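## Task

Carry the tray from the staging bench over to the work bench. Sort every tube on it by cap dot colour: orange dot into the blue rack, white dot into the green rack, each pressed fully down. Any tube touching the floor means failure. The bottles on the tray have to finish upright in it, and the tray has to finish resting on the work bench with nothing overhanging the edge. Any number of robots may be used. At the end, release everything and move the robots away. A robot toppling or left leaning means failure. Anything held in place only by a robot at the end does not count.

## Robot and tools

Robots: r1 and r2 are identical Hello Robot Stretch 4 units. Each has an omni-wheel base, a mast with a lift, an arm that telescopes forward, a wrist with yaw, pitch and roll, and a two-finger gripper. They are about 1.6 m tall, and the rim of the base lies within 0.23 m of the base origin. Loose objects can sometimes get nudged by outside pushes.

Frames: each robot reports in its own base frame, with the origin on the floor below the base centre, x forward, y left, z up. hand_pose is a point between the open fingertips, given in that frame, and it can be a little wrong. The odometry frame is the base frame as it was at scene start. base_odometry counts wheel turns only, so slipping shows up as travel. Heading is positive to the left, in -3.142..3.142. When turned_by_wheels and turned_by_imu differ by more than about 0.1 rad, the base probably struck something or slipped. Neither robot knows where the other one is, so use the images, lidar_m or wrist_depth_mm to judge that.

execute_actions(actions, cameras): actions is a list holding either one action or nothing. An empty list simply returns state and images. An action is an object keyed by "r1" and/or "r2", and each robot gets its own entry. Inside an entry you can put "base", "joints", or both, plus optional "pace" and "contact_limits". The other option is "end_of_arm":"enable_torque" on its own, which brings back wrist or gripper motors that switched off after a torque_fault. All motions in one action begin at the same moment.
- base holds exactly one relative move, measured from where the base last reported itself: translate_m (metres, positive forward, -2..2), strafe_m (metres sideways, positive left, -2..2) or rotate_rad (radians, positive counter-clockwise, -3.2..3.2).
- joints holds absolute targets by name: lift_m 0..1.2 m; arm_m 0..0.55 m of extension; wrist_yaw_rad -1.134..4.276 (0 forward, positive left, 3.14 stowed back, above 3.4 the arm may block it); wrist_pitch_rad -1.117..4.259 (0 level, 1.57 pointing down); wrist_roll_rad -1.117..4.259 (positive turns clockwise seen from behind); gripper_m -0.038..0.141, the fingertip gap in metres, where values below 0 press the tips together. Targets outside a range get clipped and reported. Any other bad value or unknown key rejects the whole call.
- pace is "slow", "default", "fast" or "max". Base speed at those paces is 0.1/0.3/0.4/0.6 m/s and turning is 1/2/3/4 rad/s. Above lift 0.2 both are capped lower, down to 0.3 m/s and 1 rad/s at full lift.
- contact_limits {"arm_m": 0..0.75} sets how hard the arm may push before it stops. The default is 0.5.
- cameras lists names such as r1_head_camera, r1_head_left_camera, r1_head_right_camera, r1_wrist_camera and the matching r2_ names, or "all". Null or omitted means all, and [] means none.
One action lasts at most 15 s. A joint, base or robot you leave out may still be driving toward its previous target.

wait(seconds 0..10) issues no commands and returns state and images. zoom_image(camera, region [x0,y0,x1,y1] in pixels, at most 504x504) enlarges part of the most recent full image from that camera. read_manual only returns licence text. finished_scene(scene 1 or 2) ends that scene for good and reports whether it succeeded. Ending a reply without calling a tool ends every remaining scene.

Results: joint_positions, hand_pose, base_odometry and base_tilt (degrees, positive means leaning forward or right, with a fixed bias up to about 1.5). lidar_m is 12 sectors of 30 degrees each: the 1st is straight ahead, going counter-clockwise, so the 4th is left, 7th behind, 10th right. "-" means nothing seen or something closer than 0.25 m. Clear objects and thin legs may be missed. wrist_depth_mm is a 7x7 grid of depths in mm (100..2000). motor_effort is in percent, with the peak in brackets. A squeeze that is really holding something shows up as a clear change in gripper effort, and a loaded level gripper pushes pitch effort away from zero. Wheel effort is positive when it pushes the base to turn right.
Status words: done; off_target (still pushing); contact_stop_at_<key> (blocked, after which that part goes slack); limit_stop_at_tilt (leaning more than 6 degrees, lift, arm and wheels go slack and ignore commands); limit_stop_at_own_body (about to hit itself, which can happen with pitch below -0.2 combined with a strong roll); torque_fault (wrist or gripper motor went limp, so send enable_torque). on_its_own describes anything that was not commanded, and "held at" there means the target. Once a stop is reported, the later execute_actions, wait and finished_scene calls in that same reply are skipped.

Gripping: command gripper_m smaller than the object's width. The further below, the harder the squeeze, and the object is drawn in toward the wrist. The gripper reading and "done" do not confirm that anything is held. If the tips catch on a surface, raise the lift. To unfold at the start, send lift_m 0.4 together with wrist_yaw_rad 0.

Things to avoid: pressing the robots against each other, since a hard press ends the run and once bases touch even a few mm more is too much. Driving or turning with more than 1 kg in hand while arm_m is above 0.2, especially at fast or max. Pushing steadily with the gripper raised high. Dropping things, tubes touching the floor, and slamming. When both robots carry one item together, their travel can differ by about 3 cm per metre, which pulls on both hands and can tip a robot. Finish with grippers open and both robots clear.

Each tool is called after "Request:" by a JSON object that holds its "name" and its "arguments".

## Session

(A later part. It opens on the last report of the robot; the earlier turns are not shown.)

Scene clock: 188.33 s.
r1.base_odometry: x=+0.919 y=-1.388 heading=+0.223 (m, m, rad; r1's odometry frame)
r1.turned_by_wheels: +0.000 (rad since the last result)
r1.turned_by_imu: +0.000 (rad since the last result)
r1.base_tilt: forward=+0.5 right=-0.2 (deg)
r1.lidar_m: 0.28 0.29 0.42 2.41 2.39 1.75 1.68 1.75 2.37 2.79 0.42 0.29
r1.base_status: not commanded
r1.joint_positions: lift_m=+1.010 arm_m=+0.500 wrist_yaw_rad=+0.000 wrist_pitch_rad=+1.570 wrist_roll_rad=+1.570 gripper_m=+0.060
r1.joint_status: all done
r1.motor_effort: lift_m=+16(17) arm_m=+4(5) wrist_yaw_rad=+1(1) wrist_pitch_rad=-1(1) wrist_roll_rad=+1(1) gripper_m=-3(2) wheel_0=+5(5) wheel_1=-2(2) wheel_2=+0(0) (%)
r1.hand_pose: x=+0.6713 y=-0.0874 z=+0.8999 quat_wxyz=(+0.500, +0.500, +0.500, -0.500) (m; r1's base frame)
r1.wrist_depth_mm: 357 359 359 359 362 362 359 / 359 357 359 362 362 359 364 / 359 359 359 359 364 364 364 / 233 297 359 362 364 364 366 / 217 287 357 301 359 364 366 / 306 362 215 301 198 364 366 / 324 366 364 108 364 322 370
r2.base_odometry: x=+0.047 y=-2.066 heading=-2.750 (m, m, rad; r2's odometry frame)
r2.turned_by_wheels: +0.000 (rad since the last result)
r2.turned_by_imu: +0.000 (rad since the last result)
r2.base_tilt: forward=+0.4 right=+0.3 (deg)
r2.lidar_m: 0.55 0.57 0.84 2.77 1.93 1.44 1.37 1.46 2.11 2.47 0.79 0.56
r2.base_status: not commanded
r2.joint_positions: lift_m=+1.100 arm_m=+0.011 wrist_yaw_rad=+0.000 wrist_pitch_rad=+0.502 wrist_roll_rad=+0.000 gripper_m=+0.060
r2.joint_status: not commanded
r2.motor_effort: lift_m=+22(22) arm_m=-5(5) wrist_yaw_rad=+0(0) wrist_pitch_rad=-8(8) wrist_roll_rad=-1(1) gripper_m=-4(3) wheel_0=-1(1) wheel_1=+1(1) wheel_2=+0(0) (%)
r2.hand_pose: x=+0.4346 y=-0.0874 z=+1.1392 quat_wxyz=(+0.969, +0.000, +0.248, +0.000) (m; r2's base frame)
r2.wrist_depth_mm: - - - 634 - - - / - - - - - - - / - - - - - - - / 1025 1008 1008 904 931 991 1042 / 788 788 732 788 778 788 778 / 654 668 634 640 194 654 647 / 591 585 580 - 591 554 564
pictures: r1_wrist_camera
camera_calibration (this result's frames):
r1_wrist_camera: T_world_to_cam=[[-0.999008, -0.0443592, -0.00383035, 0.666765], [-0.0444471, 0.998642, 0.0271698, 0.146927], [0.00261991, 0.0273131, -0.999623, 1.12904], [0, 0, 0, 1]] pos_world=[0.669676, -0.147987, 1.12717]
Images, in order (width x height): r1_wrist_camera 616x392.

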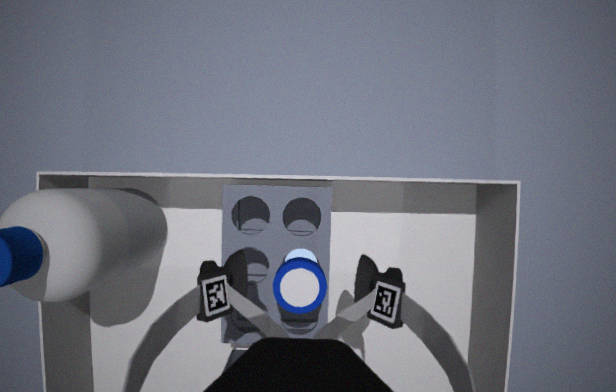

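Request:
{"name": "execute_actions", "arguments": {"actions": [{"r1":{"joints":{"lift_m":0.975},"base":{"strafe_m":0.006}}}], "cameras": []}}

Request:
{"name": "execute_actions", "arguments": {"actions": [{"r1":{"joints":{"gripper_m":0.005}}}], "cameras": []}}

Request:
{"name": "execute_actions", "arguments": {"actions": [{"r1":{"joints":{"lift_m":1.15}}}], "cameras": []}}

Request:
{"name": "execute_actions", "arguments": {"actions": [{"r1":{"base":{"strafe_m":-0.45},"joints":{"arm_m":0.4}}}], "cameras": ["r1_wrist_camera"]}}

Scene clock: 195.23 s.
r1.base_odometry: x=+0.917 y=-1.383 heading=+0.222 (m, m, rad; r1's odometry frame)
r1.turned_by_wheels: +0.000 (rad since the last result)
r1.turned_by_imu: +0.001 (rad since the last result)
r1.base_tilt: forward=+0.6 right=-0.2 (deg)
r1.lidar_m: 0.26 0.28 0.40 2.39 2.43 1.76 1.68 1.73 2.39 2.79 0.42 0.27
r1.base_status: done
r1.joint_positions: lift_m=+0.975 arm_m=+0.500 wrist_yaw_rad=+0.000 wrist_pitch_rad=+1.570 wrist_roll_rad=+1.570 gripper_m=+0.060
r1.joint_status: all done
r1.motor_effort: lift_m=+16(18) arm_m=+4(5) wrist_yaw_rad=-1(1) wrist_pitch_rad=-1(1) wrist_roll_rad=+1(0) gripper_m=-3(3) wheel_0=-1(6) wheel_1=+0(9) wheel_2=+0(1) (%)
r1.hand_pose: x=+0.6713 y=-0.0874 z=+0.8649 quat_wxyz=(+0.500, +0.500, +0.500, -0.500) (m; r1's base frame)
r1.wrist_depth_mm: 324 324 325 324 325 327 327 / 324 324 327 325 325 329 329 / 325 327 325 327 327 329 329 / 211 325 324 322 325 322 329 / 194 303 298 267 325 327 332 / 291 327 215 207 198 329 330 / 306 327 329 108 330 293 332
r2.base_odometry: x=+0.047 y=-2.066 heading=-2.750 (m, m, rad; r2's odometry frame)
r2.turned_by_wheels: +0.000 (rad since the last result)
r2.turned_by_imu: -0.001 (rad since the last result)
r2.base_tilt: forward=+0.4 right=+0.3 (deg)
r2.lidar_m: 0.54 0.58 0.82 2.77 1.95 1.41 1.40 1.48 2.13 2.49 0.78 0.57
r2.base_status: not commanded
r2.joint_positions: lift_m=+1.100 arm_m=+0.011 wrist_yaw_rad=+0.000 wrist_pitch_rad=+0.502 wrist_roll_rad=+0.000 gripper_m=+0.060
r2.joint_status: not commanded
r2.motor_effort: lift_m=+22(22) arm_m=-5(5) wrist_yaw_rad=+0(2) wrist_pitch_rad=-8(8) wrist_roll_rad=-1(1) gripper_m=-2(4) wheel_0=-1(1) wheel_1=+1(1) wheel_2=+0(0) (%)
r2.hand_pose: x=+0.4346 y=-0.0874 z=+1.1392 quat_wxyz=(+0.969, +0.000, +0.248, +0.000) (m; r2's base frame)
r2.wrist_depth_mm: - - - - - - - / - - - 699 - - - / - - - - - - - / 1042 991 1008 917 946 976 1042 / 798 778 750 788 788 778 778 / 647 661 615 647 193 654 654 / 591 574 580 - 585 559 569
pictures: none
No camera images: the call's "cameras" was empty. Leave "cameras" out to get every camera's image.

Scene clock: 196.57 s.
r1.base_odometry: x=+0.917 y=-1.383 heading=+0.222 (m, m, rad; r1's odometry frame)
r1.turned_by_wheels: +0.000 (rad since the last result)
r1.turned_by_imu: +0.000 (rad since the last result)
r1.base_tilt: forward=+0.6 right=-0.4 (deg)
r1.lidar_m: 0.28 0.29 0.41 2.38 2.42 1.74 1.67 1.74 2.38 2.80 0.41 0.30
r1.base_status: not commanded
r1.joint_positions: lift_m=+0.975 arm_m=+0.500 wrist_yaw_rad=+0.000 wrist_pitch_rad=+1.570 wrist_roll_rad=+1.570 gripper_m=+0.005
r1.joint_status: all done
r1.motor_effort: lift_m=+16(16) arm_m=+5(5) wrist_yaw_rad=-1(0) wrist_pitch_rad=-1(1) wrist_roll_rad=+0(1) gripper_m=-15(15) wheel_0=-1(1) wheel_1=+0(0) wheel_2=+0(0) (%)
r1.hand_pose: x=+0.6713 y=-0.0874 z=+0.8649 quat_wxyz=(+0.500, +0.500, +0.500, -0.500) (m; r1's base frame)
r1.wrist_depth_mm: 322 324 325 324 327 325 327 / 324 327 327 325 327 329 329 / 327 325 327 329 327 329 330 / 211 325 324 322 327 322 330 / 195 309 324 267 327 329 329 / 306 327 191 197 190 329 334 / 307 325 327 109 330 289 332
r2.base_odometry: x=+0.047 y=-2.066 heading=-2.750 (m, m, rad; r2's odometry frame)
r2.turned_by_wheels: +0.000 (rad since the last result)
r2.turned_by_imu: +0.000 (rad since the last result)
r2.base_tilt: forward=+0.3 right=+0.3 (deg)
r2.lidar_m: 0.52 0.58 0.84 2.77 1.96 1.42 1.36 1.52 2.12 2.47 0.76 0.55
r2.base_status: not commanded
r2.joint_positions: lift_m=+1.100 arm_m=+0.011 wrist_yaw_rad=+0.000 wrist_pitch_rad=+0.502 wrist_roll_rad=+0.000 gripper_m=+0.060
r2.joint_status: not commanded
r2.motor_effort: lift_m=+22(22) arm_m=-5(5) wrist_yaw_rad=+0(0) wrist_pitch_rad=-8(8) wrist_roll_rad=-2(2) gripper_m=-2(2) wheel_0=-1(1) wheel_1=+1(1) wheel_2=+0(0) (%)
r2.hand_pose: x=+0.4346 y=-0.0874 z=+1.1392 quat_wxyz=(+0.969, +0.000, +0.248, +0.000) (m; r2's base frame)
r2.wrist_depth_mm: - - - - - - - / - - - 699 - - - / - - - - - - - / 1042 1008 991 904 960 1008 1042 / 809 809 750 788 788 778 778 / 647 661 627 647 193 661 654 / 591 574 580 - 580 554 569
pictures: none
No camera images: the call's "cameras" was empty. Leave "cameras" out to get every camera's image.

Scene clock: 198.37 s.
r1.base_odometry: x=+0.917 y=-1.383 heading=+0.222 (m, m, rad; r1's odometry frame)
r1.turned_by_wheels: +0.000 (rad since the last result)
r1.turned_by_imu: +0.001 (rad since the last result)
r1.base_tilt: forward=+0.6 right=-0.3 (deg)
r1.lidar_m: 0.27 0.26 0.42 2.39 2.39 1.73 1.66 1.75 2.38 2.79 0.42 0.28
r1.base_status: not commanded
r1.joint_positions: lift_m=+1.150 arm_m=+0.500 wrist_yaw_rad=+0.000 wrist_pitch_rad=+1.570 wrist_roll_rad=+1.570 gripper_m=+0.005
r1.joint_status: all done
r1.motor_effort: lift_m=+20(19) arm_m=+5(4) wrist_yaw_rad=-1(0) wrist_pitch_rad=-1(1) wrist_roll_rad=+0(1) gripper_m=-13(13) wheel_0=-1(1) wheel_1=+0(0) wheel_2=+0(0) (%)
r1.hand_pose: x=+0.6713 y=-0.0874 z=+1.0396 quat_wxyz=(+0.500, +0.500, +0.500, -0.500) (m; r1's base frame)
r1.wrist_depth_mm: 496 496 496 500 500 496 500 / 496 496 496 500 500 496 500 / 500 496 500 504 504 500 504 / 500 370 477 488 500 504 508 / 500 459 496 439 504 504 508 / 504 496 190 197 190 504 508 / 504 508 504 108 473 508 512
r2.base_odometry: x=+0.047 y=-2.066 heading=-2.750 (m, m, rad; r2's odometry frame)
r2.turned_by_wheels: +0.000 (rad since the last result)
r2.turned_by_imu: +0.000 (rad since the last result)
r2.base_tilt: forward=+0.4 right=+0.4 (deg)
r2.lidar_m: 0.52 0.58 0.81 2.75 1.93 1.41 1.36 1.49 2.11 2.49 0.78 0.56
r2.base_status: not commanded
r2.joint_positions: lift_m=+1.100 arm_m=+0.011 wrist_yaw_rad=+0.000 wrist_pitch_rad=+0.502 wrist_roll_rad=+0.000 gripper_m=+0.060
r2.joint_status: not commanded
r2.motor_effort: lift_m=+22(22) arm_m=-5(5) wrist_yaw_rad=+2(0) wrist_pitch_rad=-8(8) wrist_roll_rad=-2(1) gripper_m=-5(3) wheel_0=-1(1) wheel_1=+1(1) wheel_2=+0(0) (%)
r2.hand_pose: x=+0.4346 y=-0.0874 z=+1.1392 quat_wxyz=(+0.969, +0.000, +0.248, +0.000) (m; r2's base frame)
r2.wrist_depth_mm: - - - - - - - / - - - - - - - / - - - - - - - / 1060 991 991 976 931 991 1042 / 788 788 750 809 788 778 788 / 647 661 615 640 193 654 654 / 591 580 585 - 585 559 569
pictures: none
No camera images: the call's "cameras" was empty. Leave "cameras" out to get every camera's image.

Scene clock: 201.20 s.
r1.base_odometry: x=+1.017 y=-1.821 heading=+0.222 (m, m, rad; r1's odometry frame)
r1.turned_by_wheels: +0.000 (rad since the last result)
r1.turned_by_imu: -0.001 (rad since the last result)
r1.base_tilt: forward=+0.6 right=-0.2 (deg)
r1.lidar_m: 0.26 0.29 0.40 1.14 2.41 1.75 1.66 1.74 2.38 2.36 0.41 0.28
r1.base_status: done
r1.joint_positions: lift_m=+1.150 arm_m=+0.401 wrist_yaw_rad=+0.000 wrist_pitch_rad=+1.570 wrist_roll_rad=+1.570 gripper_m=+0.005
r1.joint_status: all done
r1.motor_effort: lift_m=+20(21) arm_m=-4(5) wrist_yaw_rad=+0(0) wrist_pitch_rad=-1(1) wrist_roll_rad=+0(1) gripper_m=-16(13) wheel_0=+3(10) wheel_1=-3(8) wheel_2=+0(1) (%)
r1.hand_pose: x=+0.5719 y=-0.0874 z=+1.0396 quat_wxyz=(+0.500, +0.500, +0.500, -0.500) (m; r1's base frame)
r1.wrist_depth_mm: 492 496 496 496 866 1229 1229 / 496 492 496 496 496 500 1255 / 500 500 500 500 500 504 1229 / 500 500 496 508 500 508 1255 / 500 504 449 504 500 508 1042 / 500 500 190 198 190 500 1255 / 504 504 508 108 504 508 1255
r2.base_odometry: x=+0.047 y=-2.066 heading=-2.750 (m, m, rad; r2's odometry frame)
r2.turned_by_wheels: +0.000 (rad since the last result)
r2.turned_by_imu: -0.001 (rad since the last result)
r2.base_tilt: forward=+0.4 right=+0.3 (deg)
r2.lidar_m: 0.54 0.57 0.82 2.76 1.96 1.40 1.37 1.48 2.09 2.51 0.79 0.55
r2.base_status: not commanded
r2.joint_positions: lift_m=+1.100 arm_m=+0.011 wrist_yaw_rad=+0.000 wrist_pitch_rad=+0.502 wrist_roll_rad=+0.000 gripper_m=+0.060
r2.joint_status: not commanded
r2.motor_effort: lift_m=+22(22) arm_m=-5(5) wrist_yaw_rad=+0(1) wrist_pitch_rad=-8(8) wrist_roll_rad=-1(1) gripper_m=-3(4) wheel_0=-1(1) wheel_1=+1(1) wheel_2=+0(0) (%)
r2.hand_pose: x=+0.4346 y=-0.0874 z=+1.1392 quat_wxyz=(+0.969, +0.000, +0.248, +0.000) (m; r2's base frame)
r2.wrist_depth_mm: - - - - - - - / - - - - - - - / - - - - - - - / 1060 976 991 976 960 1008 1042 / 798 809 759 798 778 778 778 / 654 668 621 647 193 661 647 / 591 580 585 - 580 554 574
pictures: r1_wrist_camera
camera_calibration (this result's frames):
r1_wrist_camera: T_world_to_cam=[[-0.999014, -0.0442183, -0.00390621, 0.568094], [-0.0443084, 0.998648, 0.0271665, 0.138639], [0.00269967, 0.0273128, -0.999623, 1.26887], [0, 0, 0, 1]] pos_world=[0.570252, -0.147987, 1.26684]
Images, in order (width x height): r1_wrist_camera 616x392.

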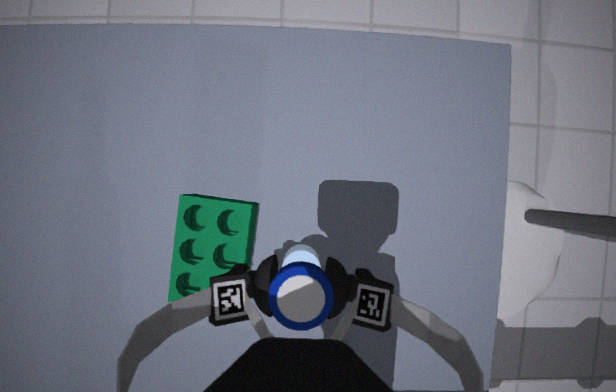

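Request:
{"name": "execute_actions", "arguments": {"actions": [{"r1":{"base":{"strafe_m":-0.021},"joints":{"arm_m":0.486,"lift_m":1.06}}}], "cameras": ["r1_wrist_camera"]}}

Scene clock: 207.50 s.
r1.base_odometry: x=+1.021 y=-1.842 heading=+0.223 (m, m, rad; r1's odometry frame)
r1.turned_by_wheels: +0.000 (rad since the last result)
r1.turned_by_imu: +0.002 (rad since the last result)
r1.base_tilt: forward=+0.5 right=-0.2 (deg)
r1.lidar_m: 0.28 0.30 0.42 1.13 2.41 1.76 1.67 1.73 2.37 2.31 0.42 0.30
r1.base_status: done
r1.joint_positions: lift_m=+1.060 arm_m=+0.485 wrist_yaw_rad=+0.000 wrist_pitch_rad=+1.570 wrist_roll_rad=+1.570 gripper_m=+0.005
r1.joint_status: all done
r1.motor_effort: lift_m=+16(20) arm_m=+5(5) wrist_yaw_rad=+0(0) wrist_pitch_rad=-1(0) wrist_roll_rad=+2(1) gripper_m=-15(14) wheel_0=+4(14) wheel_1=-1(13) wheel_2=+0(0) (%)
r1.hand_pose: x=+0.6563 y=-0.0874 z=+0.9499 quat_wxyz=(+0.500, +0.500, +0.500, -0.500) (m; r1's base frame)
r1.wrist_depth_mm: 407 407 410 413 407 413 410 / 407 407 407 413 415 413 413 / 407 407 410 413 413 415 413 / 413 410 413 413 413 415 415 / 410 413 413 355 413 418 418 / 413 413 190 198 190 415 421 / 413 415 415 109 421 421 418
r2.base_odometry: x=+0.047 y=-2.066 heading=-2.750 (m, m, rad; r2's odometry frame)
r2.turned_by_wheels: +0.000 (rad since the last result)
r2.turned_by_imu: -0.001 (rad since the last result)
r2.base_tilt: forward=+0.4 right=+0.3 (deg)
r2.lidar_m: 0.53 0.58 0.82 2.76 1.97 1.43 1.40 1.51 2.07 2.51 0.76 0.56
r2.base_status: not commanded
r2.joint_positions: lift_m=+1.100 arm_m=+0.011 wrist_yaw_rad=+0.000 wrist_pitch_rad=+0.502 wrist_roll_rad=+0.000 gripper_m=+0.060
r2.joint_status: not commanded
r2.motor_effort: lift_m=+22(22) arm_m=-5(5) wrist_yaw_rad=-1(1) wrist_pitch_rad=-8(8) wrist_roll_rad=-2(2) gripper_m=-3(4) wheel_0=-1(1) wheel_1=+1(1) wheel_2=+0(0) (%)
r2.hand_pose: x=+0.4346 y=-0.0874 z=+1.1392 quat_wxyz=(+0.969, +0.000, +0.248, +0.000) (m; r2's base frame)
r2.wrist_depth_mm: 676 - - - - - - / - - - - - - - / - - - - - - - / 1042 1008 1008 976 946 991 1042 / 798 798 732 778 768 768 778 / 654 661 627 647 194 654 654 / 591 585 585 - 580 554 574
pictures: r1_wrist_camera
camera_calibration (this result's frames):
r1_wrist_camera: T_world_to_cam=[[-0.999006, -0.0443926, -0.00397111, 0.65215], [-0.0444844, 0.998641, 0.0271636, 0.144934], [0.00275985, 0.0273132, -0.999623, 1.17895], [0, 0, 0, 1]] pos_world=[0.654696, -0.147987, 1.17716]
Images, in order (width x height): r1_wrist_camera 616x392.

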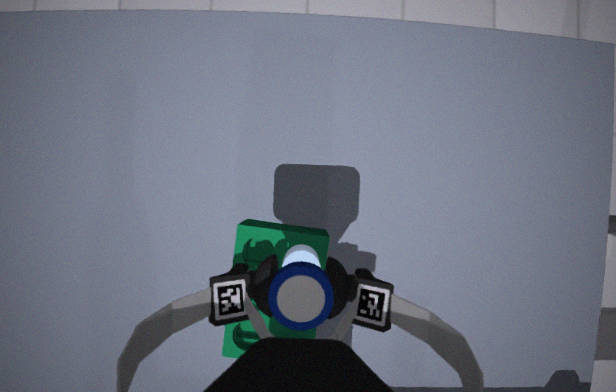

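Request:
{"name": "execute_actions", "arguments": {"actions": [{"r1":{"joints":{"lift_m":0.96,"arm_m":0.489},"pace":"slow"}}], "cameras": ["r1_wrist_camera","r2_wrist_camera"]}}

Scene clock: 215.20 s.
r1.base_odometry: x=+1.021 y=-1.842 heading=+0.223 (m, m, rad; r1's odometry frame)
r1.turned_by_wheels: +0.000 (rad since the last result)
r1.turned_by_imu: +0.002 (rad since the last result)
r1.base_tilt: forward=+0.6 right=-0.2 (deg)
r1.lidar_m: 0.27 0.31 0.42 1.14 2.40 1.74 1.67 1.74 2.39 2.32 0.43 0.28
r1.base_status: not commanded
r1.joint_positions: lift_m=+0.960 arm_m=+0.488 wrist_yaw_rad=+0.000 wrist_pitch_rad=+1.570 wrist_roll_rad=+1.570 gripper_m=+0.005
r1.joint_status: all done
r1.motor_effort: lift_m=+12(16) arm_m=+5(5) wrist_yaw_rad=+0(0) wrist_pitch_rad=-1(1) wrist_roll_rad=+1(0) gripper_m=-11(15) wheel_0=+4(4) wheel_1=-1(1) wheel_2=+0(0) (%)
r1.hand_pose: x=+0.6593 y=-0.0874 z=+0.8502 quat_wxyz=(+0.500, +0.500, +0.500, -0.500) (m; r1's base frame)
r1.wrist_depth_mm: 310 312 312 312 314 314 314 / 312 314 314 314 315 314 315 / 314 314 317 315 315 317 315 / 317 315 317 315 317 317 319 / 315 317 314 257 317 317 317 / 317 317 193 196 190 319 320 / 320 319 257 108 320 320 320
r2.base_odometry: x=+0.047 y=-2.066 heading=-2.750 (m, m, rad; r2's odometry frame)
r2.turned_by_wheels: +0.000 (rad since the last result)
r2.turned_by_imu: -0.001 (rad since the last result)
r2.base_tilt: forward=+0.4 right=+0.2 (deg)
r2.lidar_m: 0.53 0.57 0.81 2.76 1.92 1.44 1.38 1.48 2.13 2.49 0.77 0.56
r2.base_status: not commanded
r2.joint_positions: lift_m=+1.100 arm_m=+0.011 wrist_yaw_rad=+0.000 wrist_pitch_rad=+0.502 wrist_roll_rad=+0.000 gripper_m=+0.060
r2.joint_status: not commanded
r2.motor_effort: lift_m=+22(22) arm_m=-5(5) wrist_yaw_rad=+2(1) wrist_pitch_rad=-8(8) wrist_roll_rad=-1(1) gripper_m=-5(3) wheel_0=-1(1) wheel_1=+1(1) wheel_2=+0(0) (%)
r2.hand_pose: x=+0.4346 y=-0.0874 z=+1.1392 quat_wxyz=(+0.969, +0.000, +0.248, +0.000) (m; r2's base frame)
r2.wrist_depth_mm: - - - - - - - / 750 - - - - - - / - - - - - - - / 991 946 976 960 946 976 1025 / 809 809 741 788 788 768 768 / 661 668 615 654 193 647 647 / 597 580 585 - 585 564 569
pictures: r1_wrist_camera, r2_wrist_camera
camera_calibration (this result's frames):
r1_wrist_camera: T_world_to_cam=[[-0.999007, -0.044389, -0.00382142, 0.654557], [-0.0444767, 0.998641, 0.0271702, 0.147761], [0.00261016, 0.0273132, -0.999624, 1.07942], [0, 0, 0, 1]] pos_world=[0.657662, -0.147987, 1.0775]
r2_wrist_camera: T_world_to_cam=[[0.0666693, -0.997775, -0.000922904, -0.102913], [-0.523463, -0.0341893, -0.851362, 1.2362], [0.849436, 0.0572428, -0.524578, 0.460906], [0, 0, 0, 1]] pos_world=[0.262456, -0.0868025, 1.29414]
Images, in order (width x height): r1_wrist_camera 616x392, r2_wrist_camera 616x392.

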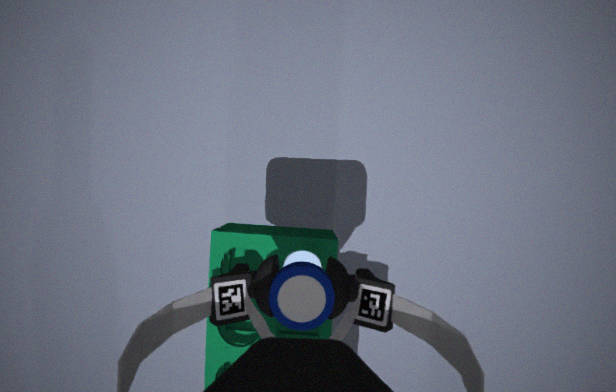

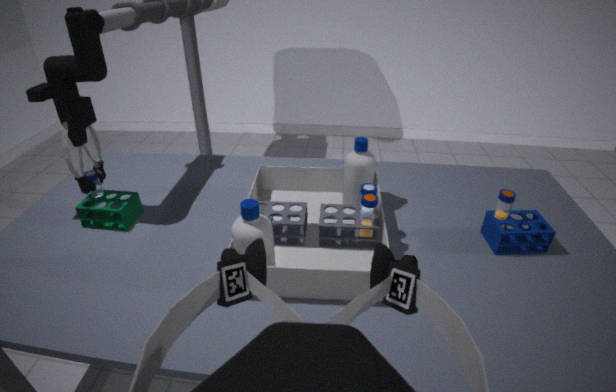

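Request:
{"name": "execute_actions", "arguments": {"actions": [{"r1":{"joints":{"gripper_m":0.06}}}], "cameras": []}}

Request:
{"name": "execute_actions", "arguments": {"actions": [{"r1":{"joints":{"lift_m":1.1,"arm_m":0.49,"wrist_roll_rad":0}}}], "cameras": []}}

Request:
{"name": "execute_actions", "arguments": {"actions": [{"r1":{"base":{"strafe_m":0.66}}}], "cameras": ["r1_wrist_camera"]}}

Scene clock: 225.03 s.
r1.base_odometry: x=+1.021 y=-1.842 heading=+0.223 (m, m, rad; r1's odometry frame)
r1.turned_by_wheels: +0.000 (rad since the last result)
r1.turned_by_imu: +0.002 (rad since the last result)
r1.base_tilt: forward=+0.7 right=-0.3 (deg)
r1.lidar_m: 0.27 0.31 0.41 1.12 2.42 1.74 1.66 1.74 2.37 2.32 0.42 0.29
r1.base_status: not commanded
r1.joint_positions: lift_m=+0.960 arm_m=+0.488 wrist_yaw_rad=+0.000 wrist_pitch_rad=+1.570 wrist_roll_rad=+1.570 gripper_m=+0.060
r1.joint_status: all done
r1.motor_effort: lift_m=+16(16) arm_m=+5(5) wrist_yaw_rad=+0(0) wrist_pitch_rad=+0(1) wrist_roll_rad=+1(1) gripper_m=-3(12) wheel_0=+4(4) wheel_1=-1(1) wheel_2=+0(0) (%)
r1.hand_pose: x=+0.6592 y=-0.0874 z=+0.8499 quat_wxyz=(+0.500, +0.500, +0.500, -0.500) (m; r1's base frame)
r1.wrist_depth_mm: 309 309 310 310 310 314 314 / 310 310 310 310 312 314 314 / 310 314 314 312 314 314 315 / 312 312 314 310 314 315 317 / 314 314 285 255 315 319 315 / 314 315 215 195 198 317 319 / 317 315 256 108 317 319 320
r2.base_odometry: x=+0.047 y=-2.066 heading=-2.750 (m, m, rad; r2's odometry frame)
r2.turned_by_wheels: +0.000 (rad since the last result)
r2.turned_by_imu: -0.001 (rad since the last result)
r2.base_tilt: forward=+0.4 right=+0.3 (deg)
r2.lidar_m: 0.53 0.55 0.82 2.75 1.94 1.43 1.37 1.50 2.12 2.49 0.79 0.55
r2.base_status: not commanded
r2.joint_positions: lift_m=+1.100 arm_m=+0.011 wrist_yaw_rad=+0.000 wrist_pitch_rad=+0.502 wrist_roll_rad=+0.000 gripper_m=+0.060
r2.joint_status: not commanded
r2.motor_effort: lift_m=+22(22) arm_m=-5(5) wrist_yaw_rad=+1(0) wrist_pitch_rad=-9(8) wrist_roll_rad=-2(2) gripper_m=-3(2) wheel_0=-1(1) wheel_1=+1(1) wheel_2=+0(0) (%)
r2.hand_pose: x=+0.4346 y=-0.0874 z=+1.1392 quat_wxyz=(+0.969, +0.000, +0.248, +0.000) (m; r2's base frame)
r2.wrist_depth_mm: - - - - - - - / 741 - - - - - - / - - - - - - - / 1025 946 1008 976 946 991 1042 / 809 798 741 798 778 778 768 / 654 661 621 647 193 661 654 / 591 580 585 - 574 554 564
pictures: none
No camera images: the call's "cameras" was empty. Leave "cameras" out to get every camera's image.

Scene clock: 226.70 s.
r1.base_odometry: x=+1.021 y=-1.842 heading=+0.223 (m, m, rad; r1's odometry frame)
r1.turned_by_wheels: +0.000 (rad since the last result)
r1.turned_by_imu: +0.001 (rad since the last result)
r1.base_tilt: forward=+0.5 right=-0.2 (deg)
r1.lidar_m: 0.27 0.28 0.43 1.12 2.41 1.76 1.67 1.73 2.38 2.32 0.43 0.31
r1.base_status: not commanded
r1.joint_positions: lift_m=+1.100 arm_m=+0.489 wrist_yaw_rad=+0.000 wrist_pitch_rad=+1.570 wrist_roll_rad=+0.000 gripper_m=+0.060
r1.joint_status: all done
r1.motor_effort: lift_m=+20(21) arm_m=+4(4) wrist_yaw_rad=+1(0) wrist_pitch_rad=-1(1) wrist_roll_rad=+0(4) gripper_m=-2(1) wheel_0=+4(4) wheel_1=-1(1) wheel_2=+0(0) (%)
r1.hand_pose: x=+0.6602 y=-0.0874 z=+0.9896 quat_wxyz=(+0.707, +0.000, +0.707, +0.000) (m; r1's base frame)
r1.wrist_depth_mm: 442 445 449 452 449 455 1205 / 445 449 445 452 452 452 1229 / 445 445 455 452 452 455 1229 / 445 449 445 445 455 459 1229 / 449 452 445 424 455 452 1205 / 449 452 216 455 198 455 1205 / 449 449 452 109 459 459 1229
r2.base_odometry: x=+0.047 y=-2.066 heading=-2.750 (m, m, rad; r2's odometry frame)
r2.turned_by_wheels: +0.000 (rad since the last result)
r2.turned_by_imu: +0.000 (rad since the last result)
r2.base_tilt: forward=+0.4 right=+0.3 (deg)
r2.lidar_m: 0.53 0.55 0.80 2.77 1.96 1.43 1.38 1.49 2.13 2.50 0.78 0.54
r2.base_status: not commanded
r2.joint_positions: lift_m=+1.100 arm_m=+0.011 wrist_yaw_rad=+0.000 wrist_pitch_rad=+0.502 wrist_roll_rad=+0.000 gripper_m=+0.060
r2.joint_status: not commanded
r2.motor_effort: lift_m=+22(22) arm_m=-5(5) wrist_yaw_rad=+1(2) wrist_pitch_rad=-9(8) wrist_roll_rad=-2(1) gripper_m=-4(4) wheel_0=-1(1) wheel_1=+1(1) wheel_2=+0(0) (%)
r2.hand_pose: x=+0.4346 y=-0.0874 z=+1.1392 quat_wxyz=(+0.969, +0.000, +0.248, +0.000) (m; r2's base frame)
r2.wrist_depth_mm: 707 - - - - - - / - - - - - - - / - - - - - - - / 1060 946 991 976 931 976 1008 / 788 798 732 798 798 778 768 / 654 654 621 640 193 661 647 / 591 580 580 - 585 559 569
pictures: none
No camera images: the call's "cameras" was empty. Leave "cameras" out to get every camera's image.

Scene clock: 230.23 s.
r1.base_odometry: x=+0.876 y=-1.198 heading=+0.223 (m, m, rad; r1's odometry frame)
r1.turned_by_wheels: +0.000 (rad since the last result)
r1.turned_by_imu: +0.004 (rad since the last result)
r1.base_tilt: forward=+0.6 right=-0.3 (deg)
r1.lidar_m: 0.26 0.29 0.41 2.19 2.44 1.73 1.66 1.76 2.37 2.97 0.42 0.30
r1.base_status: done
r1.joint_positions: lift_m=+1.100 arm_m=+0.489 wrist_yaw_rad=+0.000 wrist_pitch_rad=+1.570 wrist_roll_rad=+0.000 gripper_m=+0.060
r1.joint_status: not commanded
r1.motor_effort: lift_m=+20(20) arm_m=+5(4) wrist_yaw_rad=-1(0) wrist_pitch_rad=-2(1) wrist_roll_rad=-1(1) gripper_m=-4(4) wheel_0=-3(8) wheel_1=+3(13) wheel_2=+0(2) (%)
r1.hand_pose: x=+0.6602 y=-0.0874 z=+0.9896 quat_wxyz=(+0.707, +0.000, +0.707, +0.000) (m; r1's base frame)
r1.wrist_depth_mm: 442 445 452 436 439 455 455 / 442 449 449 452 449 368 312 / 445 449 452 452 452 449 433 / 436 452 449 392 445 394 433 / 445 449 452 392 449 421 433 / 449 452 215 449 197 455 462 / 455 449 452 108 459 442 459
r2.base_odometry: x=+0.047 y=-2.066 heading=-2.750 (m, m, rad; r2's odometry frame)
r2.turned_by_wheels: +0.000 (rad since the last result)
r2.turned_by_imu: -0.001 (rad since the last result)
r2.base_tilt: forward=+0.4 right=+0.3 (deg)
r2.lidar_m: 0.54 0.56 0.83 2.76 1.98 1.40 1.39 1.51 2.11 2.50 0.78 0.58
r2.base_status: not commanded
r2.joint_positions: lift_m=+1.100 arm_m=+0.011 wrist_yaw_rad=+0.000 wrist_pitch_rad=+0.502 wrist_roll_rad=+0.000 gripper_m=+0.060
r2.joint_status: not commanded
r2.motor_effort: lift_m=+22(22) arm_m=-5(5) wrist_yaw_rad=+0(1) wrist_pitch_rad=-8(8) wrist_roll_rad=-2(2) gripper_m=-4(3) wheel_0=-1(1) wheel_1=+1(1) wheel_2=+0(0) (%)
r2.hand_pose: x=+0.4346 y=-0.0874 z=+1.1392 quat_wxyz=(+0.969, +0.000, +0.248, +0.000) (m; r2's base frame)
r2.wrist_depth_mm: - - - - - - - / - - - - - - - / - - - - - - - / 1078 946 1008 976 946 991 1042 / 798 798 750 798 788 778 768 / 647 668 627 647 193 661 654 / 591 580 591 - 580 549 569
pictures: r1_wrist_camera
camera_calibration (this result's frames):
r1_wrist_camera: T_world_to_cam=[[0.0429056, -0.999074, -0.00324128, -0.115871], [-0.99872, -0.0429769, 0.0266892, 0.683472], [-0.0268038, 0.00209201, -0.999639, 1.23595], [0, 0, 0, 1]] pos_world=[0.720697, -0.0889761, 1.21689]
Images, in order (width x height): r1_wrist_camera 616x392.

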